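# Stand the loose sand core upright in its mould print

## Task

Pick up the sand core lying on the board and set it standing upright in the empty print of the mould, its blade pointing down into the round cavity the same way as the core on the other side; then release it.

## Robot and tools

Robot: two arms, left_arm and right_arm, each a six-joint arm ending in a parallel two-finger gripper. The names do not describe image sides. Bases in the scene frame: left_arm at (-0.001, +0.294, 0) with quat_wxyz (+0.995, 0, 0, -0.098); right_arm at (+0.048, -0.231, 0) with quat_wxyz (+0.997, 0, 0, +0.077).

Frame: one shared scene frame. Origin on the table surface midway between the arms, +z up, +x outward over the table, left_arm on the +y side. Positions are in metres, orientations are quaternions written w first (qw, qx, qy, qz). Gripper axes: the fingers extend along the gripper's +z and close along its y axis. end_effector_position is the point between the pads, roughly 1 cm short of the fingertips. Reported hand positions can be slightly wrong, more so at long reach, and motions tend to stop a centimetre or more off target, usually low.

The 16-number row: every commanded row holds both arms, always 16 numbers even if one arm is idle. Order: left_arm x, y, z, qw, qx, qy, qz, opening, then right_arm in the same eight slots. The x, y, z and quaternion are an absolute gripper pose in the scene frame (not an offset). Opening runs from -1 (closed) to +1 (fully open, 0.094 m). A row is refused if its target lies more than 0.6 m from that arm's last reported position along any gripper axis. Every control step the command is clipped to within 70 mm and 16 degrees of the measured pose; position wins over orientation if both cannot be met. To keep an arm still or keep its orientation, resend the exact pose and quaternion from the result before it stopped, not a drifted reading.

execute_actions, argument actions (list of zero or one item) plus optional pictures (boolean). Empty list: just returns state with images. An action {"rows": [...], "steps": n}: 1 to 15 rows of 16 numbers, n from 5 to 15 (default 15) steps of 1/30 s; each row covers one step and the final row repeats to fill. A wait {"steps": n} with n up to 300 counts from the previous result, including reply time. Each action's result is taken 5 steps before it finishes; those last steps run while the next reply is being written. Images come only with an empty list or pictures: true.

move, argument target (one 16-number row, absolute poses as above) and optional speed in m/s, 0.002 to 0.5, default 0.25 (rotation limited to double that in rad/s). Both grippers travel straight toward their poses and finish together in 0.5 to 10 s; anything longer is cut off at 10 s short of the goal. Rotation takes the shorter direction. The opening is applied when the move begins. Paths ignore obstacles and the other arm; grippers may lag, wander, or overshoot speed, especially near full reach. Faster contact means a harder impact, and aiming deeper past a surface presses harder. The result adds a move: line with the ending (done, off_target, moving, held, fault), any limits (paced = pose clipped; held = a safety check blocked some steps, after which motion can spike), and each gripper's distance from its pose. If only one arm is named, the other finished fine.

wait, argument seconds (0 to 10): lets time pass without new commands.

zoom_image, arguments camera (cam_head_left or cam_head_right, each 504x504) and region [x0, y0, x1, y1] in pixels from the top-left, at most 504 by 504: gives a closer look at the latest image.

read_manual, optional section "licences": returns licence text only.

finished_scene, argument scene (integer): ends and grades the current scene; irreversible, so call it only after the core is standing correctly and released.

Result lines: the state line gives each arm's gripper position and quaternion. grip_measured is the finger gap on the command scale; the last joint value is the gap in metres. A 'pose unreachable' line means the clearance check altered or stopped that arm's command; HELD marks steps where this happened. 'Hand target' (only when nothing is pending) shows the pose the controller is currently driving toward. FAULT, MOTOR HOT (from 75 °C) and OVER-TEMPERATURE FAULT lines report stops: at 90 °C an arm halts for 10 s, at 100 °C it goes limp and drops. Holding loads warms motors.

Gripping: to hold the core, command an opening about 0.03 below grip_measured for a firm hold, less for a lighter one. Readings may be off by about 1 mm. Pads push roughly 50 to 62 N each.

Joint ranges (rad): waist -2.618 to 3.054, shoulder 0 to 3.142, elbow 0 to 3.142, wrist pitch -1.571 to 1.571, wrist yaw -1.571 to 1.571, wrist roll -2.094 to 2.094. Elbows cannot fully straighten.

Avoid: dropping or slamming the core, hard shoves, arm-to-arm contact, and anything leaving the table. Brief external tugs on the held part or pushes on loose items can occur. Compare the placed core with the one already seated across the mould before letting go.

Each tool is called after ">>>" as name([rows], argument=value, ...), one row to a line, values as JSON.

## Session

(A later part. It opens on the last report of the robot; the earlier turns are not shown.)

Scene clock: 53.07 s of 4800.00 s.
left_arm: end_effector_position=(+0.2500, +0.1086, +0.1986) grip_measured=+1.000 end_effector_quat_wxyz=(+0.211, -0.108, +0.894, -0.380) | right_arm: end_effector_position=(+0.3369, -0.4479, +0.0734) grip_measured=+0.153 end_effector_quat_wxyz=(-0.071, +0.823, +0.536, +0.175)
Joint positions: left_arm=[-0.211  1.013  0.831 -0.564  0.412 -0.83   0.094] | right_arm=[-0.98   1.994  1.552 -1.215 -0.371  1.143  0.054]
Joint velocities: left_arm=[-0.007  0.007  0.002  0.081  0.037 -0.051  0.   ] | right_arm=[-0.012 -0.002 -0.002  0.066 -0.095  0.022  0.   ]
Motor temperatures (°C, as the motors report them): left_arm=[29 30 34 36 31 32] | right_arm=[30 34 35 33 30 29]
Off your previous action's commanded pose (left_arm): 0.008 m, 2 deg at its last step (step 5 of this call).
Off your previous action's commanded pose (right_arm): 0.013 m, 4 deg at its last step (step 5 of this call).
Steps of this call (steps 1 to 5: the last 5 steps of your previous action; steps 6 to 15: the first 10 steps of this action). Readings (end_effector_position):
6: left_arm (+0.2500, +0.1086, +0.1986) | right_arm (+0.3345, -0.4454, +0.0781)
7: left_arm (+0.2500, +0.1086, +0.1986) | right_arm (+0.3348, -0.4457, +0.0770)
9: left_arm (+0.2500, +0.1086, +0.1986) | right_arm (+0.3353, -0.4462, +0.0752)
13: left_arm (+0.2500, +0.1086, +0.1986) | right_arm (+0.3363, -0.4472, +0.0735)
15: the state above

>>> execute_actions([
  {"rows": [
[0.251,0.108,0.206,0.221,-0.102,0.890,-0.386,1, 0.340,-0.447,0.086,-0.0553,0.8193,0.5370,0.1930,0.115],
[0.251,0.108,0.206,0.221,-0.102,0.890,-0.386,1, 0.340,-0.447,0.085,-0.0574,0.8195,0.5366,0.1927,0.115],
[0.251,0.108,0.206,0.221,-0.102,0.890,-0.386,1, 0.340,-0.447,0.084,-0.0595,0.8196,0.5362,0.1923,0.115],
[0.251,0.108,0.206,0.221,-0.102,0.890,-0.386,1, 0.340,-0.447,0.083,-0.0616,0.8198,0.5358,0.1920,0.115],
[0.251,0.108,0.206,0.221,-0.102,0.890,-0.386,1, 0.340,-0.447,0.0822,-0.0616,0.8198,0.5358,0.1920,0.115],
[0.251,0.108,0.206,0.221,-0.102,0.890,-0.386,1, 0.340,-0.447,0.0814,-0.0616,0.8198,0.5358,0.1920,0.115],
[0.251,0.108,0.206,0.221,-0.102,0.890,-0.386,1, 0.340,-0.447,0.0806,-0.0616,0.8198,0.5358,0.1920,0.115],
[0.251,0.108,0.206,0.221,-0.102,0.890,-0.386,1, 0.340,-0.447,0.0798,-0.0616,0.8198,0.5358,0.1920,0.115],
[0.251,0.108,0.206,0.221,-0.102,0.890,-0.386,1, 0.340,-0.447,0.079,-0.0616,0.8198,0.5358,0.1920,0.115],
[0.251,0.108,0.206,0.221,-0.102,0.890,-0.386,1, 0.340,-0.447,0.0782,-0.0616,0.8198,0.5358,0.1920,0.115],
[0.251,0.108,0.206,0.221,-0.102,0.890,-0.386,1, 0.340,-0.447,0.0774,-0.0616,0.8198,0.5358,0.1920,0.115],
[0.251,0.108,0.206,0.221,-0.102,0.890,-0.386,1, 0.340,-0.447,0.0766,-0.0616,0.8198,0.5358,0.1920,0.115],
[0.251,0.108,0.206,0.221,-0.102,0.890,-0.386,1, 0.340,-0.447,0.0758,-0.0616,0.8198,0.5358,0.1920,0.115],
[0.251,0.108,0.206,0.221,-0.102,0.890,-0.386,1, 0.340,-0.447,0.075,-0.0616,0.8198,0.5358,0.1920,0.115],
[0.251,0.108,0.206,0.221,-0.102,0.890,-0.386,1, 0.340,-0.447,0.0742,-0.0616,0.8198,0.5358,0.1920,0.115]
], "steps": 15},
])

>>> execute_actions([
  {"rows": [
[0.251,0.108,0.206,0.221,-0.102,0.890,-0.386,1, 0.340,-0.447,0.0735,-0.0616,0.8198,0.5358,0.1920,0.115],
[0.251,0.108,0.206,0.221,-0.102,0.890,-0.386,1, 0.340,-0.447,0.073,-0.0616,0.8198,0.5358,0.1920,0.115]
], "steps": 14},
])

Scene clock: 54.10 s of 4800.00 s.
left_arm: end_effector_position=(+0.2500, +0.1086, +0.1986) grip_measured=+1.000 end_effector_quat_wxyz=(+0.211, -0.108, +0.894, -0.380) | right_arm: end_effector_position=(+0.3383, -0.4494, +0.0733) grip_measured=+0.153 end_effector_quat_wxyz=(-0.067, +0.822, +0.537, +0.176)
Joint positions: left_arm=[-0.211  1.013  0.831 -0.564  0.412 -0.83   0.094] | right_arm=[-0.98   1.994  1.552 -1.206 -0.371  1.143  0.054]
Joint velocities: left_arm=[ 0.002  0.012 -0.027 -0.051  0.066  0.007  0.   ] | right_arm=[-0.002 -0.002  0.007 -0.037  0.051  0.007  0.001]
Motor temperatures (°C, as the motors report them): left_arm=[29 30 34 36 31 32] | right_arm=[30 35 35 33 30 29]
Off your previous action's commanded pose (left_arm): 0.008 m, 2 deg at its last step (step 5 of this call).
Off your previous action's commanded pose (right_arm): 0.014 m, 3 deg at its last step (step 5 of this call).
Steps of this call (steps 1 to 5: the last 5 steps of your previous action; steps 6 to 21: nothing new was sent; steps 22 to 31: the first 10 steps of this action). Readings (end_effector_position):
22: left_arm (+0.2500, +0.1086, +0.1986) | right_arm (+0.3380, -0.4490, +0.0733)
23: left_arm (+0.2500, +0.1086, +0.1986) | right_arm (+0.3380, -0.4490, +0.0733)
25: left_arm (+0.2500, +0.1086, +0.1986) | right_arm (+0.3380, -0.4490, +0.0733)
29: left_arm (+0.2500, +0.1086, +0.1986) | right_arm (+0.3380, -0.4490, +0.0733)
31: the state above

Scene clock: 54.57 s of 4800.00 s.
left_arm: end_effector_position=(+0.2500, +0.1086, +0.1986) grip_measured=+1.000 end_effector_quat_wxyz=(+0.211, -0.108, +0.894, -0.380) | right_arm: end_effector_position=(+0.3378, -0.4486, +0.0678) grip_measured=+0.153 end_effector_quat_wxyz=(-0.066, +0.822, +0.537, +0.176)
Joint positions: left_arm=[-0.211  1.013  0.831 -0.564  0.412 -0.83   0.094] | right_arm=[-0.98   1.994  1.53  -1.183 -0.371  1.143  0.054]
Joint velocities: left_arm=[ 0.002  0.007  0.002 -0.066  0.051  0.022  0.   ] | right_arm=[-0.007 -0.007  0.007 -0.037 -0.066  0.007  0.   ]
Motor temperatures (°C, as the motors report them): left_arm=[29 30 34 36 31 32] | right_arm=[30 35 35 33 30 29]
Off your previous action's commanded pose (left_arm): 0.008 m, 2 deg at its last step (step 5 of this call).
Off your previous action's commanded pose (right_arm): 0.004 m, 2 deg at its last step (step 5 of this call).
Steps of this call (steps 1 to 5: the last 5 steps of your previous action; steps 6 to 14: the first 9 steps of this action). Readings (end_effector_position):
6: left_arm (+0.2500, +0.1086, +0.1986) | right_arm (+0.3385, -0.4495, +0.0701)
7: left_arm (+0.2500, +0.1086, +0.1986) | right_arm (+0.3381, -0.4490, +0.0692)
9: left_arm (+0.2500, +0.1086, +0.1986) | right_arm (+0.3374, -0.4482, +0.0681)
13: left_arm (+0.2500, +0.1086, +0.1986) | right_arm (+0.3376, -0.4485, +0.0678)
14: the state above

>>> execute_actions([
  {"rows": [
[0.251,0.108,0.206,0.221,-0.102,0.890,-0.386,1, 0.340,-0.448,0.072,-0.0616,0.8198,0.5358,0.1920,0.115],
[0.251,0.108,0.206,0.221,-0.102,0.890,-0.386,1, 0.340,-0.448,0.071,-0.0616,0.8198,0.5358,0.1920,0.115],
[0.251,0.108,0.206,0.221,-0.102,0.890,-0.386,1, 0.340,-0.448,0.070,-0.0616,0.8198,0.5358,0.1920,0.115],
[0.251,0.108,0.206,0.221,-0.102,0.890,-0.386,1, 0.340,-0.448,0.069,-0.0616,0.8198,0.5358,0.1920,0.115],
[0.251,0.108,0.206,0.221,-0.102,0.890,-0.386,1, 0.340,-0.448,0.068,-0.0616,0.8198,0.5358,0.1920,0.115],
[0.251,0.108,0.206,0.221,-0.102,0.890,-0.386,1, 0.340,-0.448,0.067,-0.0616,0.8198,0.5358,0.1920,0.115],
[0.251,0.108,0.206,0.221,-0.102,0.890,-0.386,1, 0.340,-0.448,0.066,-0.0616,0.8198,0.5358,0.1920,0.115],
[0.251,0.108,0.206,0.221,-0.102,0.890,-0.386,1, 0.340,-0.448,0.065,-0.0616,0.8198,0.5358,0.1920,0.115],
[0.251,0.108,0.206,0.221,-0.102,0.890,-0.386,1, 0.340,-0.448,0.064,-0.0616,0.8198,0.5358,0.1920,0.115],
[0.251,0.108,0.206,0.221,-0.102,0.890,-0.386,1, 0.340,-0.448,0.063,-0.0616,0.8198,0.5358,0.1920,0.115],
[0.251,0.108,0.206,0.221,-0.102,0.890,-0.386,1, 0.340,-0.448,0.062,-0.0616,0.8198,0.5358,0.1920,0.115]
], "steps": 15},
])

>>> execute_actions([
  {"rows": [
[0.251,0.108,0.206,0.221,-0.102,0.890,-0.386,1, 0.340,-0.448,0.062,-0.0616,0.8198,0.5358,0.1920,0.115]
], "steps": 8},
])

Scene clock: 57.07 s of 4800.00 s.
left_arm: end_effector_position=(+0.2500, +0.1086, +0.1986) grip_measured=+1.000 end_effector_quat_wxyz=(+0.211, -0.108, +0.894, -0.380) | right_arm: end_effector_position=(+0.3395, -0.4502, +0.0644) grip_measured=+0.153 end_effector_quat_wxyz=(-0.060, +0.821, +0.539, +0.178)
Joint positions: left_arm=[-0.211  1.013  0.831 -0.564  0.412 -0.83   0.094] | right_arm=[-0.98   1.994  1.517 -1.157 -0.373  1.142  0.054]
Joint velocities: left_arm=[ 0.012 -0.002  0.002 -0.007  0.037 -0.007  0.   ] | right_arm=[-0.046 -0.017 -0.037  0.007 -0.037  0.051 -0.   ]
Motor temperatures (°C, as the motors report them): left_arm=[29 30 34 36 31 32] | right_arm=[30 35 35 33 30 29]
Off your previous action's commanded pose (left_arm): 0.008 m, 2 deg at its last step (step 5 of this call).
Off your previous action's commanded pose (right_arm): 0.006 m, 2 deg at its last step (step 5 of this call).
Steps of this call (steps 1 to 5: the last 5 steps of your previous action; steps 6 to 65: nothing new was sent; steps 66 to 75: the first 10 steps of this action). Readings (end_effector_position):
66: left_arm (+0.2500, +0.1086, +0.1986) | right_arm (+0.3383, -0.4492, +0.0677)
67: left_arm (+0.2500, +0.1086, +0.1986) | right_arm (+0.3384, -0.4493, +0.0677)
69: left_arm (+0.2500, +0.1086, +0.1986) | right_arm (+0.3387, -0.4497, +0.0677)
73: left_arm (+0.2500, +0.1086, +0.1986) | right_arm (+0.3399, -0.4508, +0.0664)
75: the state above

Scene clock: 57.33 s of 4800.00 s.
left_arm: end_effector_position=(+0.2500, +0.1086, +0.1986) grip_measured=+1.000 end_effector_quat_wxyz=(+0.211, -0.108, +0.894, -0.380) | right_arm: end_effector_position=(+0.3393, -0.4506, +0.0644) grip_measured=+0.153 end_effector_quat_wxyz=(-0.060, +0.822, +0.537, +0.181)
Joint positions: left_arm=[-0.211  1.013  0.831 -0.564  0.412 -0.83   0.094] | right_arm=[-0.983  1.994  1.515 -1.155 -0.379  1.142  0.054]
Joint velocities: left_arm=[-0.017 -0.002 -0.017  0.022 -0.037 -0.007  0.   ] | right_arm=[ 0.002  0.002  0.007 -0.037  0.051 -0.051  0.001]
Motor temperatures (°C, as the motors report them): left_arm=[29 30 34 36 31 32] | right_arm=[30 35 35 33 30 29]
Off your previous action's commanded pose (left_arm): 0.008 m, 2 deg at its last step (step 5 of this call).
Off your previous action's commanded pose (right_arm): 0.004 m, 1 deg at its last step (step 5 of this call).
Steps of this call (steps 1 to 5: the last 5 steps of your previous action; steps 6 to 8: the first 3 steps of this action). Readings (end_effector_position):
6: left_arm (+0.2500, +0.1086, +0.1986) | right_arm (+0.3393, -0.4506, +0.0644)
7: left_arm (+0.2500, +0.1086, +0.1986) | right_arm (+0.3393, -0.4506, +0.0644)
8: the state above

>>> execute_actions([
  {"rows": [
[0.251,0.108,0.206,0.221,-0.102,0.890,-0.386,1, 0.340,-0.4483,0.062,-0.0669,0.8202,0.5347,0.1911,0.115],
[0.251,0.108,0.206,0.221,-0.102,0.890,-0.386,1, 0.340,-0.4486,0.062,-0.0721,0.8206,0.5337,0.1902,0.115],
[0.251,0.108,0.206,0.221,-0.102,0.890,-0.386,1, 0.340,-0.4489,0.062,-0.0774,0.8209,0.5326,0.1893,0.115],
[0.251,0.108,0.206,0.221,-0.102,0.890,-0.386,1, 0.340,-0.4492,0.062,-0.0826,0.8213,0.5316,0.1884,0.115],
[0.251,0.108,0.206,0.221,-0.102,0.890,-0.386,1, 0.340,-0.4495,0.062,-0.0879,0.8217,0.5305,0.1875,0.115],
[0.251,0.108,0.206,0.221,-0.102,0.890,-0.386,1, 0.340,-0.4498,0.062,-0.0932,0.8221,0.5294,0.1866,0.115],
[0.251,0.108,0.206,0.221,-0.102,0.890,-0.386,1, 0.340,-0.450,0.062,-0.0984,0.8224,0.5284,0.1857,0.115],
[0.251,0.108,0.206,0.221,-0.102,0.890,-0.386,1, 0.340,-0.450,0.062,-0.1037,0.8228,0.5273,0.1848,0.115]
], "steps": 15},
])

>>> execute_actions([
  {"rows": [
[0.251,0.108,0.206,0.221,-0.102,0.890,-0.386,1, 0.340,-0.450,0.062,-0.1037,0.8228,0.5273,0.1848,0.115]
], "steps": 6},
])

Scene clock: 59.97 s of 4800.00 s.
left_arm: end_effector_position=(+0.2500, +0.1086, +0.1986) grip_measured=+1.000 end_effector_quat_wxyz=(+0.211, -0.108, +0.894, -0.380) | right_arm: end_effector_position=(+0.3401, -0.4523, +0.0626) grip_measured=+0.153 end_effector_quat_wxyz=(-0.085, +0.825, +0.529, +0.181)
Joint positions: left_arm=[-0.211  1.013  0.831 -0.564  0.412 -0.83   0.094] | right_arm=[-0.989  2.048  1.58  -1.218 -0.387  1.142  0.054]
Joint velocities: left_arm=[-0.002 -0.002  0.007 -0.066 -0.022 -0.007  0.   ] | right_arm=[-0.012  0.144  0.159 -0.139 -0.051 -0.051  0.   ]
Motor temperatures (°C, as the motors report them): left_arm=[29 30 34 36 31 32] | right_arm=[30 35 35 33 30 29]
Off your previous action's commanded pose (left_arm): 0.008 m, 2 deg at its last step (step 5 of this call).
Off your previous action's commanded pose (right_arm): 0.004 m, 1 deg at its last step (step 5 of this call).
Steps of this call (steps 1 to 5: the last 5 steps of your previous action; steps 6 to 69: nothing new was sent; steps 70 to 79: the first 10 steps of this action). Readings (end_effector_position):
70: left_arm (+0.2500, +0.1086, +0.1986) | right_arm (+0.3393, -0.4506, +0.0644)
71: left_arm (+0.2500, +0.1086, +0.1986) | right_arm (+0.3392, -0.4504, +0.0642)
73: left_arm (+0.2500, +0.1086, +0.1986) | right_arm (+0.3391, -0.4505, +0.0639)
77: left_arm (+0.2500, +0.1086, +0.1986) | right_arm (+0.3398, -0.4520, +0.0630)
79: the state above

Scene clock: 60.17 s of 4800.00 s.
left_arm: end_effector_position=(+0.2500, +0.1086, +0.1986) grip_measured=+1.000 end_effector_quat_wxyz=(+0.211, -0.108, +0.894, -0.380) | right_arm: end_effector_position=(+0.3402, -0.4525, +0.0626) grip_measured=+0.153 end_effector_quat_wxyz=(-0.088, +0.824, +0.529, +0.181)
Joint positions: left_arm=[-0.211  1.013  0.831 -0.564  0.412 -0.83   0.094] | right_arm=[-0.989  2.055  1.59  -1.227 -0.388  1.14   0.054]
Joint velocities: left_arm=[-0.012 -0.007 -0.012 -0.022  0.037 -0.037  0.   ] | right_arm=[ 0.002  0.012  0.012 -0.066 -0.066 -0.007 -0.   ]
Motor temperatures (°C, as the motors report them): left_arm=[29 30 34 36 31 32] | right_arm=[30 35 35 33 30 29]
Off your previous action's commanded pose (left_arm): 0.008 m, 2 deg at its last step (step 5 of this call).
Off your previous action's commanded pose (right_arm): 0.003 m, 2 deg at its last step (step 5 of this call).
Steps of this call (steps 1 to 5: the last 5 steps of your previous action; step 6: the first step of this action). Readings (end_effector_position):
6: the state above

>>> execute_actions([
  {"rows": [
[0.251,0.108,0.206,0.221,-0.102,0.890,-0.386,1, 0.3399,-0.4503,0.0618,-0.1055,0.8221,0.5269,0.1877,0.115],
[0.251,0.108,0.206,0.221,-0.102,0.890,-0.386,1, 0.3397,-0.4506,0.0616,-0.1074,0.8214,0.5265,0.1905,0.115],
[0.251,0.108,0.206,0.221,-0.102,0.890,-0.386,1, 0.3396,-0.4509,0.0614,-0.1092,0.8206,0.5261,0.1934,0.115],
[0.251,0.108,0.206,0.221,-0.102,0.890,-0.386,1, 0.3395,-0.4512,0.0612,-0.1110,0.8199,0.5257,0.1962,0.115],
[0.251,0.108,0.206,0.221,-0.102,0.890,-0.386,1, 0.3393,-0.4515,0.0610,-0.1129,0.8192,0.5253,0.1991,0.115],
[0.251,0.108,0.206,0.221,-0.102,0.890,-0.386,1, 0.3392,-0.4517,0.0608,-0.1147,0.8185,0.5248,0.2019,0.115],
[0.251,0.108,0.206,0.221,-0.102,0.890,-0.386,1, 0.3390,-0.4520,0.0606,-0.1165,0.8178,0.5244,0.2048,0.115],
[0.251,0.108,0.206,0.221,-0.102,0.890,-0.386,1, 0.3389,-0.4523,0.0604,-0.1183,0.8170,0.5240,0.2076,0.115],
[0.251,0.108,0.206,0.221,-0.102,0.890,-0.386,1, 0.3388,-0.4526,0.0602,-0.1202,0.8163,0.5236,0.2105,0.115],
[0.251,0.108,0.206,0.221,-0.102,0.890,-0.386,1, 0.3386,-0.4529,0.0600,-0.1220,0.8156,0.5232,0.2134,0.115],
[0.251,0.108,0.206,0.221,-0.102,0.890,-0.386,1, 0.3385,-0.4532,0.0598,-0.1238,0.8149,0.5228,0.2162,0.115],
[0.251,0.108,0.206,0.221,-0.102,0.890,-0.386,1, 0.3384,-0.4535,0.0596,-0.1257,0.8142,0.5224,0.2191,0.115],
[0.251,0.108,0.206,0.221,-0.102,0.890,-0.386,1, 0.3382,-0.4538,0.0594,-0.1275,0.8134,0.5220,0.2219,0.115],
[0.251,0.108,0.206,0.221,-0.102,0.890,-0.386,1, 0.3381,-0.4541,0.0592,-0.1293,0.8127,0.5216,0.2248,0.115],
[0.251,0.108,0.206,0.221,-0.102,0.890,-0.386,1, 0.3380,-0.4544,0.0590,-0.1312,0.8120,0.5212,0.2276,0.115]
], "steps": 15},
])

>>> execute_actions([
  {"rows": [
[0.251,0.108,0.206,0.221,-0.102,0.890,-0.386,1, 0.3380,-0.4544,0.0590,-0.1312,0.8120,0.5212,0.2276,0.115]
], "steps": 12},
])

Scene clock: 61.40 s of 4800.00 s.
left_arm: end_effector_position=(+0.2500, +0.1086, +0.1986) grip_measured=+1.000 end_effector_quat_wxyz=(+0.211, -0.108, +0.894, -0.380) | right_arm: end_effector_position=(+0.3389, -0.4546, +0.0613) grip_measured=+0.153 end_effector_quat_wxyz=(-0.104, +0.822, +0.523, +0.203)
Joint positions: left_arm=[-0.211  1.013  0.831 -0.564  0.412 -0.83   0.094] | right_arm=[-1.016  2.088  1.617 -1.26  -0.432  1.11   0.054]
Joint velocities: left_arm=[-0.007  0.017 -0.007  0.037 -0.007 -0.066  0.   ] | right_arm=[-0.1    0.125  0.1   -0.183 -0.183 -0.198  0.   ]
Motor temperatures (°C, as the motors report them): left_arm=[29 30 34 36 31 32] | right_arm=[30 35 35 33 30 29]
Off your previous action's commanded pose (left_arm): 0.008 m, 2 deg at its last step (step 5 of this call).
Off your previous action's commanded pose (right_arm): 0.003 m, 2 deg at its last step (step 5 of this call).
Steps of this call (steps 1 to 5: the last 5 steps of your previous action; steps 6 to 27: nothing new was sent; steps 28 to 37: the first 10 steps of this action). Readings (end_effector_position):
28: left_arm (+0.2500, +0.1086, +0.1986) | right_arm (+0.3402, -0.4525, +0.0626)
29: left_arm (+0.2500, +0.1086, +0.1986) | right_arm (+0.3401, -0.4524, +0.0625)
31: left_arm (+0.2500, +0.1086, +0.1986) | right_arm (+0.3399, -0.4527, +0.0623)
35: left_arm (+0.2500, +0.1086, +0.1986) | right_arm (+0.3392, -0.4539, +0.0616)
37: the state above

Scene clock: 61.80 s of 4800.00 s.
left_arm: end_effector_position=(+0.2500, +0.1086, +0.1986) grip_measured=+1.000 end_effector_quat_wxyz=(+0.211, -0.108, +0.894, -0.380) | right_arm: end_effector_position=(+0.3377, -0.4556, +0.0614) grip_measured=+0.153 end_effector_quat_wxyz=(-0.117, +0.814, +0.524, +0.221)
Joint positions: left_arm=[-0.211  1.013  0.831 -0.564  0.412 -0.83   0.094] | right_arm=[-1.037  2.118  1.646 -1.298 -0.468  1.066  0.054]
Joint velocities: left_arm=[ 0.002 -0.002 -0.002  0.11   0.022 -0.051  0.   ] | right_arm=[-0.002 -0.002 -0.002 -0.095  0.007 -0.081  0.   ]
Motor temperatures (°C, as the motors report them): left_arm=[29 30 34 36 31 32] | right_arm=[30 35 35 33 30 29]
Off your previous action's commanded pose (left_arm): 0.008 m, 2 deg at its last step (step 5 of this call).
Off your previous action's commanded pose (right_arm): 0.002 m, 2 deg at its last step (step 5 of this call).
Steps of this call (steps 1 to 5: the last 5 steps of your previous action; steps 6 to 12: the first 7 steps of this action). Readings (end_effector_position):
6: left_arm (+0.2500, +0.1086, +0.1986) | right_arm (+0.3381, -0.4556, +0.0610)
7: left_arm (+0.2500, +0.1086, +0.1986) | right_arm (+0.3381, -0.4556, +0.0611)
9: left_arm (+0.2500, +0.1086, +0.1986) | right_arm (+0.3379, -0.4557, +0.0613)
12: the state above

>>> execute_actions([
  {"rows": [
[0.251,0.108,0.206,0.221,-0.102,0.890,-0.386,1, 0.3381,-0.4543,0.0592,-0.1279,0.8133,0.5219,0.2225,0.115],
[0.251,0.108,0.206,0.221,-0.102,0.890,-0.386,1, 0.3382,-0.4542,0.0594,-0.1246,0.8146,0.5226,0.2173,0.115],
[0.251,0.108,0.206,0.221,-0.102,0.890,-0.386,1, 0.3383,-0.4541,0.0596,-0.1213,0.8159,0.5234,0.2122,0.115],
[0.251,0.108,0.206,0.221,-0.102,0.890,-0.386,1, 0.3384,-0.4540,0.0598,-0.1180,0.8172,0.5241,0.2070,0.115],
[0.251,0.108,0.206,0.221,-0.102,0.890,-0.386,1, 0.3385,-0.4540,0.0600,-0.1147,0.8185,0.5248,0.2019,0.115],
[0.251,0.108,0.206,0.221,-0.102,0.890,-0.386,1, 0.3385,-0.4540,0.0600,-0.1147,0.8185,0.5248,0.2019,0.115],
[0.251,0.108,0.206,0.221,-0.102,0.890,-0.386,1, 0.3385,-0.4540,0.0600,-0.1147,0.8185,0.5248,0.2019,0.115],
[0.251,0.108,0.206,0.221,-0.102,0.890,-0.386,1, 0.3385,-0.4540,0.0600,-0.1147,0.8185,0.5248,0.2019,0.115],
[0.251,0.108,0.206,0.221,-0.102,0.890,-0.386,1, 0.3385,-0.4540,0.0600,-0.1147,0.8185,0.5248,0.2019,0.115],
[0.251,0.108,0.206,0.221,-0.102,0.890,-0.386,1, 0.3385,-0.4540,0.0600,-0.1147,0.8185,0.5248,0.2019,0.125],
[0.251,0.108,0.206,0.221,-0.102,0.890,-0.386,1, 0.3385,-0.4540,0.0600,-0.1147,0.8185,0.5248,0.2019,0.135],
[0.251,0.108,0.206,0.221,-0.102,0.890,-0.386,1, 0.3385,-0.4540,0.0600,-0.1147,0.8185,0.5248,0.2019,0.143],
[0.251,0.108,0.206,0.221,-0.102,0.890,-0.386,1, 0.3385,-0.4540,0.0600,-0.1147,0.8185,0.5248,0.2019,0.150],
[0.251,0.108,0.206,0.221,-0.102,0.890,-0.386,1, 0.3385,-0.4540,0.0600,-0.1147,0.8185,0.5248,0.2019,0.157],
[0.251,0.108,0.206,0.221,-0.102,0.890,-0.386,1, 0.3385,-0.4540,0.0600,-0.1147,0.8185,0.5248,0.2019,0.165]
], "steps": 15},
])

>>> execute_actions([
  {"rows": [
[0.251,0.108,0.206,0.221,-0.102,0.890,-0.386,1, 0.3385,-0.4540,0.0600,-0.1147,0.8185,0.5248,0.2019,0.18],
[0.251,0.108,0.206,0.221,-0.102,0.890,-0.386,1, 0.3385,-0.4540,0.0605,-0.1147,0.8185,0.5248,0.2019,0.20],
[0.251,0.108,0.206,0.221,-0.102,0.890,-0.386,1, 0.3385,-0.4540,0.0610,-0.1147,0.8185,0.5248,0.2019,0.23],
[0.251,0.108,0.206,0.221,-0.102,0.890,-0.386,1, 0.3385,-0.4540,0.0615,-0.1147,0.8185,0.5248,0.2019,0.27],
[0.251,0.108,0.206,0.221,-0.102,0.890,-0.386,1, 0.3385,-0.4540,0.0620,-0.1147,0.8185,0.5248,0.2019,0.33],
[0.251,0.108,0.206,0.221,-0.102,0.890,-0.386,1, 0.3385,-0.4540,0.0630,-0.1147,0.8185,0.5248,0.2019,0.40],
[0.251,0.108,0.206,0.221,-0.102,0.890,-0.386,1, 0.3385,-0.4540,0.0640,-0.1147,0.8185,0.5248,0.2019,0.48],
[0.251,0.108,0.206,0.221,-0.102,0.890,-0.386,1, 0.3385,-0.4540,0.0650,-0.1147,0.8185,0.5248,0.2019,0.56],
[0.251,0.108,0.206,0.221,-0.102,0.890,-0.386,1, 0.3385,-0.4540,0.0660,-0.1147,0.8185,0.5248,0.2019,0.64],
[0.251,0.108,0.206,0.221,-0.102,0.890,-0.386,1, 0.3385,-0.4540,0.0670,-0.1147,0.8185,0.5248,0.2019,0.72],
[0.251,0.108,0.206,0.221,-0.102,0.890,-0.386,1, 0.3385,-0.4540,0.0680,-0.1147,0.8185,0.5248,0.2019,0.80]
], "steps": 12},
])

>>> execute_actions(actions=[])

Scene clock: 65.03 s of 4800.00 s.
left_arm: end_effector_position=(+0.2500, +0.1086, +0.1986) grip_measured=+1.000 end_effector_quat_wxyz=(+0.211, -0.108, +0.894, -0.380) | right_arm: end_effector_position=(+0.3384, -0.4550, +0.0604) grip_measured=+0.153 end_effector_quat_wxyz=(-0.118, +0.817, +0.522, +0.213)
Joint positions: left_arm=[-0.211  1.013  0.831 -0.564  0.412 -0.83   0.094] | right_arm=[-1.028  2.117  1.646 -1.294 -0.455  1.085  0.054]
Joint velocities: left_arm=[-0.007  0.012 -0.017 -0.007  0.037  0.081  0.   ] | right_arm=[-0.002  0.012 -0.017  0.022 -0.037  0.066 -0.001]
Motor temperatures (°C, as the motors report them): left_arm=[29 30 34 37 31 32] | right_arm=[30 35 35 33 30 29]
Off your previous action's commanded pose (left_arm): 0.008 m, 2 deg at its last step (step 5 of this call).
Off your previous action's commanded pose (right_arm): 0.003 m, 2 deg at its last step (step 5 of this call).
Steps of this call (steps 1 to 5: the last 5 steps of your previous action; steps 6 to 87: nothing new was sent; steps 88 to 97: the first 10 steps of this action). Readings (end_effector_position):
88: left_arm (+0.2500, +0.1086, +0.1986) | right_arm (+0.3375, -0.4554, +0.0613)
89: left_arm (+0.2500, +0.1086, +0.1986) | right_arm (+0.3374, -0.4555, +0.0613)
91: left_arm (+0.2500, +0.1086, +0.1986) | right_arm (+0.3377, -0.4555, +0.0611)
95: left_arm (+0.2500, +0.1086, +0.1986) | right_arm (+0.3383, -0.4550, +0.0605)
97: the state above

Scene clock: 65.43 s of 4800.00 s.
left_arm: end_effector_position=(+0.2500, +0.1086, +0.1986) grip_measured=+1.000 end_effector_quat_wxyz=(+0.211, -0.108, +0.894, -0.380) | right_arm: end_effector_position=(+0.3384, -0.4551, +0.0595) grip_measured=+0.438 end_effector_quat_wxyz=(-0.117, +0.818, +0.523, +0.207)
Joint positions: left_arm=[-0.211  1.013  0.831 -0.564  0.412 -0.83   0.094] | right_arm=[-1.023  2.117  1.646 -1.291 -0.444  1.091  0.068]
Joint velocities: left_arm=[ 0.002 -0.002 -0.007 -0.007 -0.095 -0.022  0.   ] | right_arm=[-0.007  0.002 -0.007  0.037  0.095 -0.022  0.081]
Motor temperatures (°C, as the motors report them): left_arm=[29 30 34 37 31 32] | right_arm=[30 35 35 33 30 29]
Off your previous action's commanded pose (left_arm): 0.008 m, 2 deg at its last step (step 5 of this call).
Off your previous action's commanded pose (right_arm): 0.001 m, 1 deg at its last step (step 5 of this call).
Steps of this call (steps 1 to 5: the last 5 steps of your previous action; steps 6 to 12: the first 7 steps of this action). Readings (end_effector_position):
6: left_arm (+0.2500, +0.1086, +0.1986) | right_arm (+0.3384, -0.4550, +0.0604)
7: left_arm (+0.2500, +0.1086, +0.1986) | right_arm (+0.3385, -0.4552, +0.0603)
9: left_arm (+0.2500, +0.1086, +0.1986) | right_arm (+0.3385, -0.4553, +0.0598)
12: the state above

Scene clock: 65.60 s of 4800.00 s.
left_arm: end_effector_position=(+0.2500, +0.1086, +0.1986) grip_measured=+1.000 end_effector_quat_wxyz=(+0.211, -0.108, +0.894, -0.380) | right_arm: end_effector_position=(+0.3376, -0.4547, +0.0593) grip_measured=+0.788 end_effector_quat_wxyz=(-0.118, +0.819, +0.523, +0.205)
Joint positions: left_arm=[-0.211  1.013  0.831 -0.564  0.412 -0.83   0.094] | right_arm=[-1.023  2.117  1.646 -1.294 -0.44   1.091  0.084]
Joint velocities: left_arm=[-0.002  0.007 -0.007  0.022 -0.066 -0.022  0.   ] | right_arm=[-0.002 -0.022  0.002 -0.051 -0.007  0.022  0.02 ]
Motor temperatures (°C, as the motors report them): left_arm=[29 30 34 37 31 32] | right_arm=[30 35 35 33 30 29]
Hand target (left_arm): +0.251, +0.108, +0.206; +0.221, -0.102, +0.890, -0.386
Hand target (right_arm): +0.339, -0.454, +0.068; -0.114, +0.819, +0.525, +0.202
Off the commanded pose (left_arm): 0.008 m, 2 deg.
Off the commanded pose (right_arm): 0.009 m, 1 deg.
Kept back: nothing.
Steps of this call (steps 1 to 5: the last 5 steps of your previous action). Readings (end_effector_position):
1: left_arm (+0.2500, +0.1086, +0.1986) | right_arm (+0.3383, -0.4552, +0.0594)
2: left_arm (+0.2500, +0.1086, +0.1986) | right_arm (+0.3383, -0.4551, +0.0593)
4: left_arm (+0.2500, +0.1086, +0.1986) | right_arm (+0.3379, -0.4550, +0.0593)
5: the state above

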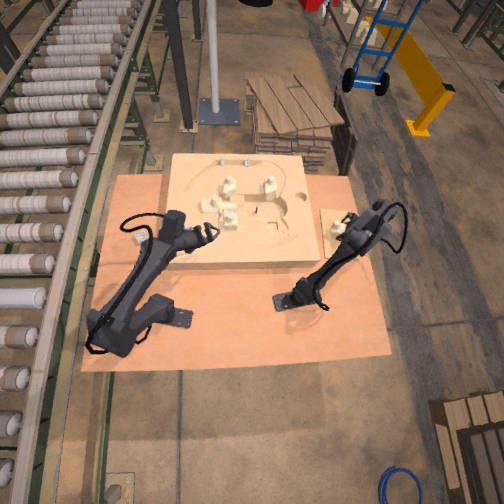

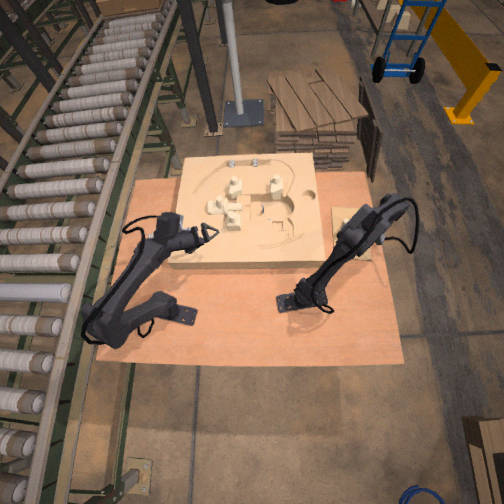

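>>> zoom_image(camera="cam_head_left", region=[318, 204, 368, 254])

Region (318, 204, 368, 254) of cam_head_left's 504x504 image, scaled by 10.080, with more detail than that image has.

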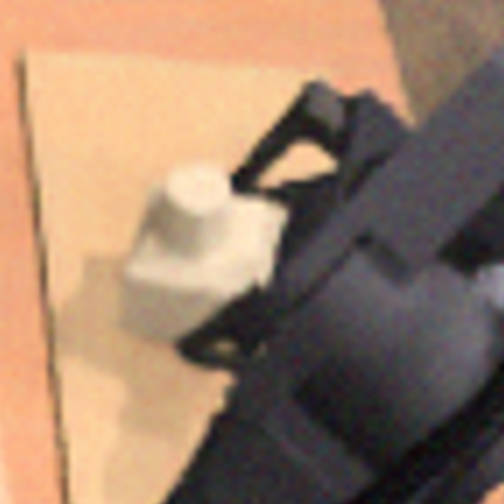

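>>> execute_actions([
  {"rows": [
[0.251,0.108,0.206,0.221,-0.102,0.890,-0.386,1, 0.3385,-0.4540,0.070,-0.1144,0.8188,0.5250,0.2015,0.8],
[0.251,0.108,0.206,0.221,-0.102,0.890,-0.386,1, 0.3387,-0.4541,0.072,-0.1135,0.8191,0.5251,0.2001,0.8],
[0.251,0.108,0.206,0.221,-0.102,0.890,-0.386,1, 0.3389,-0.4542,0.074,-0.1119,0.8197,0.5255,0.1978,0.8],
[0.251,0.108,0.206,0.221,-0.102,0.890,-0.386,1, 0.3391,-0.4542,0.076,-0.1098,0.8205,0.5259,0.1946,0.8],
[0.251,0.108,0.206,0.221,-0.102,0.890,-0.386,1, 0.3394,-0.4542,0.078,-0.1070,0.8215,0.5264,0.1905,0.8],
[0.251,0.108,0.206,0.221,-0.102,0.890,-0.386,1, 0.3397,-0.4541,0.080,-0.1037,0.8226,0.5270,0.1855,0.8],
[0.251,0.108,0.206,0.221,-0.102,0.890,-0.386,1, 0.3400,-0.4540,0.082,-0.0998,0.8240,0.5277,0.1797,0.8],
[0.251,0.108,0.206,0.221,-0.102,0.890,-0.386,1, 0.3403,-0.4538,0.084,-0.0953,0.8254,0.5285,0.1731,0.8],
[0.251,0.108,0.206,0.221,-0.102,0.890,-0.386,1, 0.3406,-0.4536,0.086,-0.0903,0.8270,0.5293,0.1656,0.8],
[0.251,0.108,0.206,0.221,-0.102,0.890,-0.386,1, 0.3409,-0.4533,0.088,-0.0848,0.8287,0.5302,0.1574,0.8],
[0.251,0.108,0.206,0.221,-0.102,0.890,-0.386,1, 0.3412,-0.4530,0.090,-0.0788,0.8304,0.5310,0.1484,0.8],
[0.251,0.108,0.206,0.221,-0.102,0.890,-0.386,1, 0.3415,-0.4527,0.092,-0.0723,0.8321,0.5319,0.1388,0.8],
[0.251,0.108,0.206,0.221,-0.102,0.890,-0.386,1, 0.3418,-0.4523,0.094,-0.0654,0.8338,0.5327,0.1285,0.8],
[0.251,0.108,0.206,0.221,-0.102,0.890,-0.386,1, 0.3421,-0.4519,0.096,-0.0581,0.8354,0.5335,0.1176,0.8],
[0.251,0.108,0.206,0.221,-0.102,0.890,-0.386,1, 0.3424,-0.4515,0.098,-0.0505,0.8370,0.5342,0.1061,0.8]
], "steps": 15},
])

>>> execute_actions([
  {"rows": [
[0.251,0.108,0.206,0.221,-0.102,0.890,-0.386,1, 0.3427,-0.4511,0.099,-0.0425,0.8385,0.5349,0.0942,0.8],
[0.251,0.108,0.206,0.221,-0.102,0.890,-0.386,1, 0.3430,-0.4506,0.100,-0.0342,0.8398,0.5355,0.0818,0.8],
[0.251,0.108,0.206,0.221,-0.102,0.890,-0.386,1, 0.3433,-0.4502,0.100,-0.0257,0.8410,0.5359,0.0691,0.8],
[0.251,0.108,0.206,0.221,-0.102,0.890,-0.386,1, 0.3436,-0.4497,0.100,-0.0170,0.8420,0.5362,0.0560,0.8],
[0.251,0.108,0.206,0.221,-0.102,0.890,-0.386,1, 0.3439,-0.4492,0.100,-0.0081,0.8428,0.5364,0.0428,0.8],
[0.251,0.108,0.206,0.221,-0.102,0.890,-0.386,1, 0.3442,-0.4487,0.100,0.0009,0.8434,0.5365,0.0293,0.8],
[0.251,0.108,0.206,0.221,-0.102,0.890,-0.386,1, 0.3445,-0.4482,0.100,0.0099,0.8438,0.5364,0.0157,0.8],
[0.251,0.108,0.206,0.221,-0.102,0.890,-0.386,1, 0.3448,-0.4477,0.100,0.0190,0.8439,0.5361,0.0021,0.8],
[0.251,0.108,0.206,0.221,-0.102,0.890,-0.386,1, 0.3451,-0.4472,0.100,0.0280,0.8439,0.5358,-0.0115,0.8],
[0.251,0.108,0.206,0.221,-0.102,0.890,-0.386,1, 0.3454,-0.4467,0.100,0.0370,0.8436,0.5352,-0.0250,0.8],
[0.251,0.108,0.206,0.221,-0.102,0.890,-0.386,1, 0.3457,-0.4462,0.100,0.0459,0.8430,0.5346,-0.0383,0.8],
[0.251,0.108,0.206,0.221,-0.102,0.890,-0.386,1, 0.3460,-0.4458,0.100,0.0545,0.8423,0.5338,-0.0514,0.8],
[0.251,0.108,0.206,0.221,-0.102,0.890,-0.386,1, 0.3463,-0.4453,0.100,0.0630,0.8414,0.5330,-0.0641,0.8],
[0.251,0.108,0.206,0.221,-0.102,0.890,-0.386,1, 0.3466,-0.4449,0.100,0.0712,0.8404,0.5320,-0.0765,0.8],
[0.251,0.108,0.206,0.221,-0.102,0.890,-0.386,1, 0.3469,-0.4445,0.100,0.0792,0.8392,0.5309,-0.0885,0.8]
], "steps": 15},
])

>>> execute_actions([
  {"rows": [
[0.251,0.108,0.206,0.221,-0.102,0.890,-0.386,1, 0.3471,-0.4441,0.0995,0.0868,0.8379,0.5298,-0.1000,0.8],
[0.251,0.108,0.206,0.221,-0.102,0.890,-0.386,1, 0.3473,-0.4437,0.099,0.0940,0.8364,0.5286,-0.1109,0.8],
[0.251,0.108,0.206,0.221,-0.102,0.890,-0.386,1, 0.3475,-0.4434,0.0985,0.1009,0.8350,0.5275,-0.1212,0.8],
[0.251,0.108,0.206,0.221,-0.102,0.890,-0.386,1, 0.3477,-0.4431,0.098,0.1073,0.8335,0.5263,-0.1309,0.8],
[0.251,0.108,0.206,0.221,-0.102,0.890,-0.386,1, 0.3478,-0.4428,0.0975,0.1132,0.8320,0.5251,-0.1399,0.8],
[0.251,0.108,0.206,0.221,-0.102,0.890,-0.386,1, 0.3479,-0.4425,0.097,0.1187,0.8305,0.5240,-0.1481,0.8],
[0.251,0.108,0.206,0.221,-0.102,0.890,-0.386,1, 0.3480,-0.4423,0.0965,0.1237,0.8291,0.5229,-0.1556,0.8],
[0.251,0.108,0.206,0.221,-0.102,0.890,-0.386,1, 0.3480,-0.4420,0.096,0.1281,0.8278,0.5219,-0.1623,0.8],
[0.251,0.108,0.206,0.221,-0.102,0.890,-0.386,1, 0.3480,-0.4418,0.0955,0.1319,0.8266,0.5210,-0.1682,0.8],
[0.251,0.108,0.206,0.221,-0.102,0.890,-0.386,1, 0.3480,-0.4417,0.095,0.1352,0.8255,0.5202,-0.1731,0.8],
[0.251,0.108,0.206,0.221,-0.102,0.890,-0.386,1, 0.3480,-0.4415,0.095,0.1380,0.8246,0.5195,-0.1773,0.8],
[0.251,0.108,0.206,0.221,-0.102,0.890,-0.386,1, 0.3480,-0.4414,0.095,0.1401,0.8239,0.5190,-0.1805,0.8],
[0.251,0.108,0.206,0.221,-0.102,0.890,-0.386,1, 0.3480,-0.4413,0.095,0.1416,0.8234,0.5186,-0.1828,0.8],
[0.251,0.108,0.206,0.221,-0.102,0.890,-0.386,1, 0.3480,-0.4413,0.095,0.1425,0.8231,0.5184,-0.1842,0.8],
[0.251,0.108,0.206,0.221,-0.102,0.890,-0.386,1, 0.3480,-0.4413,0.095,0.1428,0.8228,0.5182,-0.1846,0.8]
], "steps": 15},
])

>>> wait(seconds=0.25)

Scene clock: 72.83 s of 4800.00 s.
left_arm: end_effector_position=(+0.2500, +0.1086, +0.1986) grip_measured=+1.000 end_effector_quat_wxyz=(+0.211, -0.108, +0.894, -0.380) | right_arm: end_effector_position=(+0.3361, -0.4493, +0.0647) grip_measured=+0.798 end_effector_quat_wxyz=(-0.119, +0.824, +0.524, +0.180)
Joint positions: left_arm=[-0.211  1.013  0.831 -0.564  0.412 -0.83   0.094] | right_arm=[-0.995  2.094  1.646 -1.311 -0.395  1.128  0.084]
Joint velocities: left_arm=[ 0.002  0.002 -0.022  0.007 -0.007  0.066  0.   ] | right_arm=[ 0.222 -0.256 -0.002  0.022  0.33   0.242 -0.   ]
Motor temperatures (°C, as the motors report them): left_arm=[29 30 34 37 31 32] | right_arm=[30 36 35 32 30 29]
Steps of this call (steps 1 to 90: nothing new was sent; then 3.90 s passed at rest; steps 91 to 100: the first 10 steps of this action). Readings (end_effector_position):
91: left_arm (+0.2500, +0.1086, +0.1986) | right_arm (+0.3366, -0.4539, +0.0595)
92: left_arm (+0.2500, +0.1086, +0.1986) | right_arm (+0.3362, -0.4537, +0.0595)
94: left_arm (+0.2500, +0.1086, +0.1986) | right_arm (+0.3353, -0.4531, +0.0595)
98: left_arm (+0.2500, +0.1086, +0.1986) | right_arm (+0.3350, -0.4507, +0.0607)
100: the state above

Scene clock: 73.33 s of 4800.00 s.
left_arm: end_effector_position=(+0.2500, +0.1086, +0.1986) grip_measured=+1.000 end_effector_quat_wxyz=(+0.211, -0.108, +0.894, -0.380) | right_arm: end_effector_position=(+0.3525, -0.4379, +0.1001) grip_measured=+0.798 end_effector_quat_wxyz=(-0.006, +0.833, +0.551, +0.042)
Joint positions: left_arm=[-0.211  1.013  0.831 -0.564  0.412 -0.83   0.094] | right_arm=[-0.792  1.926  1.614 -1.241 -0.082  1.334  0.084]
Joint velocities: left_arm=[ 0.002 -0.002 -0.012  0.022 -0.037 -0.051  0.   ] | right_arm=[ 0.491 -0.183 -0.305  0.286  0.886  0.491 -0.   ]
Motor temperatures (°C, as the motors report them): left_arm=[29 30 34 37 31 32] | right_arm=[30 36 35 32 30 29]
Off your previous action's commanded pose (left_arm): 0.008 m, 2 deg at its last step (step 5 of this call).
Off your previous action's commanded pose (right_arm): 0.018 m, 7 deg at its last step (step 5 of this call).
Steps of this call (steps 1 to 5: the last 5 steps of your previous action; steps 6 to 15: the first 10 steps of this action). Readings (end_effector_position):
6: left_arm (+0.2500, +0.1086, +0.1986) | right_arm (+0.3414, -0.4438, +0.0853)
7: left_arm (+0.2500, +0.1086, +0.1986) | right_arm (+0.3426, -0.4430, +0.0885)
9: left_arm (+0.2500, +0.1086, +0.1986) | right_arm (+0.3454, -0.4421, +0.0941)
13: left_arm (+0.2500, +0.1086, +0.1986) | right_arm (+0.3515, -0.4404, +0.1002)
15: the state above

Scene clock: 73.83 s of 4800.00 s.
left_arm: end_effector_position=(+0.2500, +0.1086, +0.1986) grip_measured=+1.000 end_effector_quat_wxyz=(+0.211, -0.108, +0.894, -0.380) | right_arm: end_effector_position=(+0.3533, -0.4298, +0.0892) grip_measured=+0.798 end_effector_quat_wxyz=(+0.096, +0.824, +0.542, -0.132)
Joint positions: left_arm=[-0.211  1.013  0.831 -0.564  0.412 -0.83   0.094] | right_arm=[-0.575  1.903  1.503 -1.15   0.327  1.552  0.084]
Joint velocities: left_arm=[-0.012 -0.002 -0.002  0.007  0.037 -0.066  0.   ] | right_arm=[ 0.217 -0.002 -0.139 -0.022  0.505  0.315 -0.001]
Motor temperatures (°C, as the motors report them): left_arm=[29 30 34 37 31 32] | right_arm=[30 36 35 32 30 29]
Off your previous action's commanded pose (left_arm): 0.008 m, 2 deg at its last step (step 5 of this call).
Off your previous action's commanded pose (right_arm): 0.015 m, 10 deg at its last step (step 5 of this call).
Steps of this call (steps 1 to 5: the last 5 steps of your previous action; steps 6 to 15: the first 10 steps of this action). Readings (end_effector_position):
6: left_arm (+0.2500, +0.1086, +0.1986) | right_arm (+0.3536, -0.4311, +0.0951)
7: left_arm (+0.2500, +0.1086, +0.1986) | right_arm (+0.3539, -0.4305, +0.0942)
9: left_arm (+0.2500, +0.1086, +0.1986) | right_arm (+0.3541, -0.4298, +0.0921)
13: left_arm (+0.2500, +0.1086, +0.1986) | right_arm (+0.3536, -0.4293, +0.0895)
15: the state above

Scene clock: 74.27 s of 4800.00 s.
left_arm: end_effector_position=(+0.2500, +0.1086, +0.1986) grip_measured=+1.000 end_effector_quat_wxyz=(+0.211, -0.108, +0.894, -0.380) | right_arm: end_effector_position=(+0.3518, -0.4386, +0.0931) grip_measured=+0.798 end_effector_quat_wxyz=(+0.135, +0.824, +0.522, -0.172)
Joint positions: left_arm=[-0.211  1.013  0.831 -0.564  0.412 -0.83   0.094] | right_arm=[-0.547  1.903  1.488 -1.131  0.44   1.612  0.084]
Joint velocities: left_arm=[-0.007  0.002 -0.017 -0.007  0.007  0.022  0.   ] | right_arm=[-0.002 -0.002  0.007  0.037  0.066  0.037  0.   ]
Motor temperatures (°C, as the motors report them): left_arm=[29 30 34 37 31 32] | right_arm=[30 36 35 32 30 29]
Hand target (left_arm): +0.251, +0.108, +0.206; +0.221, -0.102, +0.890, -0.386
Hand target (right_arm): +0.349, -0.440, +0.097; +0.147, +0.824, +0.518, -0.179
Off the commanded pose (left_arm): 0.008 m, 2 deg.
Off the commanded pose (right_arm): 0.005 m, 2 deg.
Kept back: nothing.
Steps of this call (steps 1 to 5: the last 5 steps of your previous action; steps 6 to 13: nothing new was sent). Readings (end_effector_position):
1: left_arm (+0.2500, +0.1086, +0.1986) | right_arm (+0.3531, -0.4302, +0.0891)
2: left_arm (+0.2500, +0.1086, +0.1986) | right_arm (+0.3529, -0.4308, +0.0893)
4: left_arm (+0.2500, +0.1086, +0.1986) | right_arm (+0.3526, -0.4322, +0.0900)
8: left_arm (+0.2500, +0.1086, +0.1986) | right_arm (+0.3522, -0.4359, +0.0919)
13: the state above

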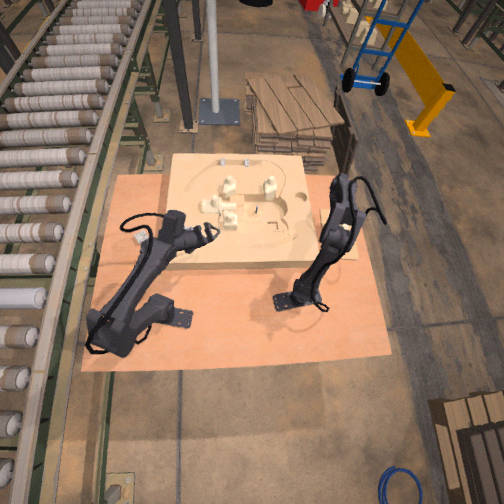

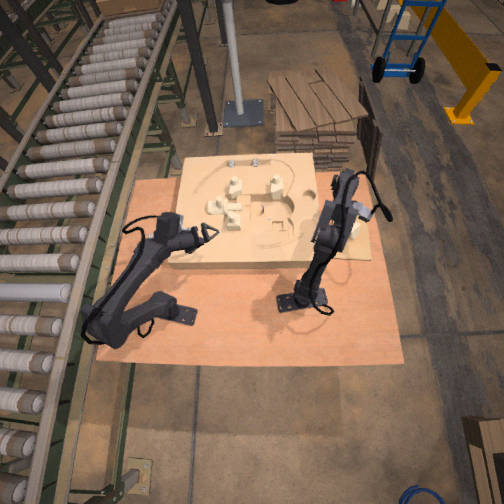

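>>> execute_actions(actions=[])

>>> zoom_image(camera="cam_head_right", region=[300, 190, 400, 290])

>>> zoom_image(camera="cam_head_left", region=[300, 190, 400, 290])

Scene clock: 76.07 s of 4800.00 s.
left_arm: end_effector_position=(+0.2500, +0.1086, +0.1986) grip_measured=+1.000 end_effector_quat_wxyz=(+0.211, -0.108, +0.894, -0.380) | right_arm: end_effector_position=(+0.3517, -0.4398, +0.0937) grip_measured=+0.798 end_effector_quat_wxyz=(+0.138, +0.825, +0.520, -0.174)
Joint positions: left_arm=[-0.211  1.013  0.831 -0.564  0.412 -0.83   0.094] | right_arm=[-0.547  1.903  1.488 -1.13   0.447  1.617  0.084]
Joint velocities: left_arm=[-0.007 -0.002  0.012 -0.007 -0.022 -0.007  0.   ] | right_arm=[-0.002  0.012 -0.012  0.007  0.007  0.037 -0.001]
Motor temperatures (°C, as the motors report them): left_arm=[29 30 34 37 31 32] | right_arm=[30 36 35 32 30 29]
Hand target (left_arm): +0.251, +0.108, +0.206; +0.221, -0.102, +0.890, -0.386
Hand target (right_arm): +0.349, -0.440, +0.097; +0.147, +0.824, +0.518, -0.179
Off the commanded pose (left_arm): 0.008 m, 2 deg.
Off the commanded pose (right_arm): 0.004 m, 1 deg.
Kept back: nothing.
Steps of this call (steps 1 to 54: nothing new was sent). Readings (end_effector_position):
1: left_arm (+0.2500, +0.1086, +0.1986) | right_arm (+0.3518, -0.4388, +0.0932)
2: left_arm (+0.2500, +0.1086, +0.1986) | right_arm (+0.3518, -0.4390, +0.0933)
4: left_arm (+0.2500, +0.1086, +0.1986) | right_arm (+0.3517, -0.4393, +0.0934)
8: left_arm (+0.2500, +0.1086, +0.1986) | right_arm (+0.3517, -0.4396, +0.0936)
54: the state above

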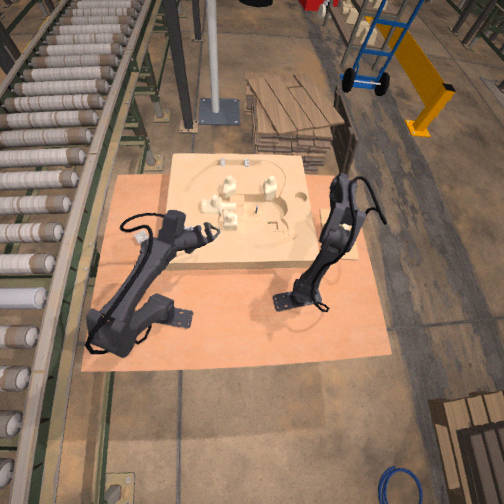

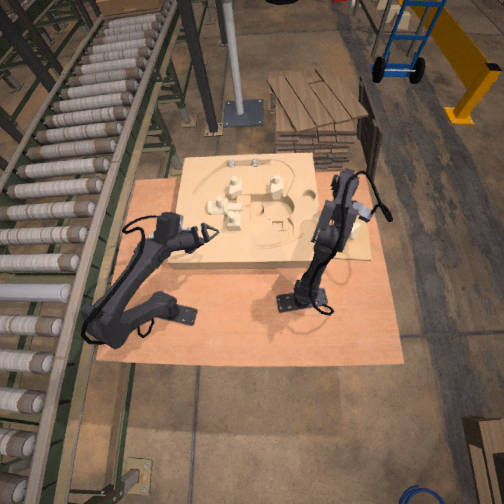

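Region (300, 190, 400, 290) of cam_head_right's 504x504 image, scaled by 5.040, with more detail than that image has.

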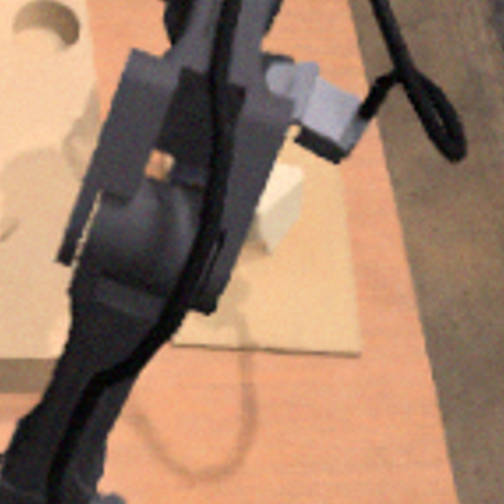

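Region (300, 190, 400, 290) of cam_head_left's 504x504 image, scaled by 5.040, with more detail than that image has.

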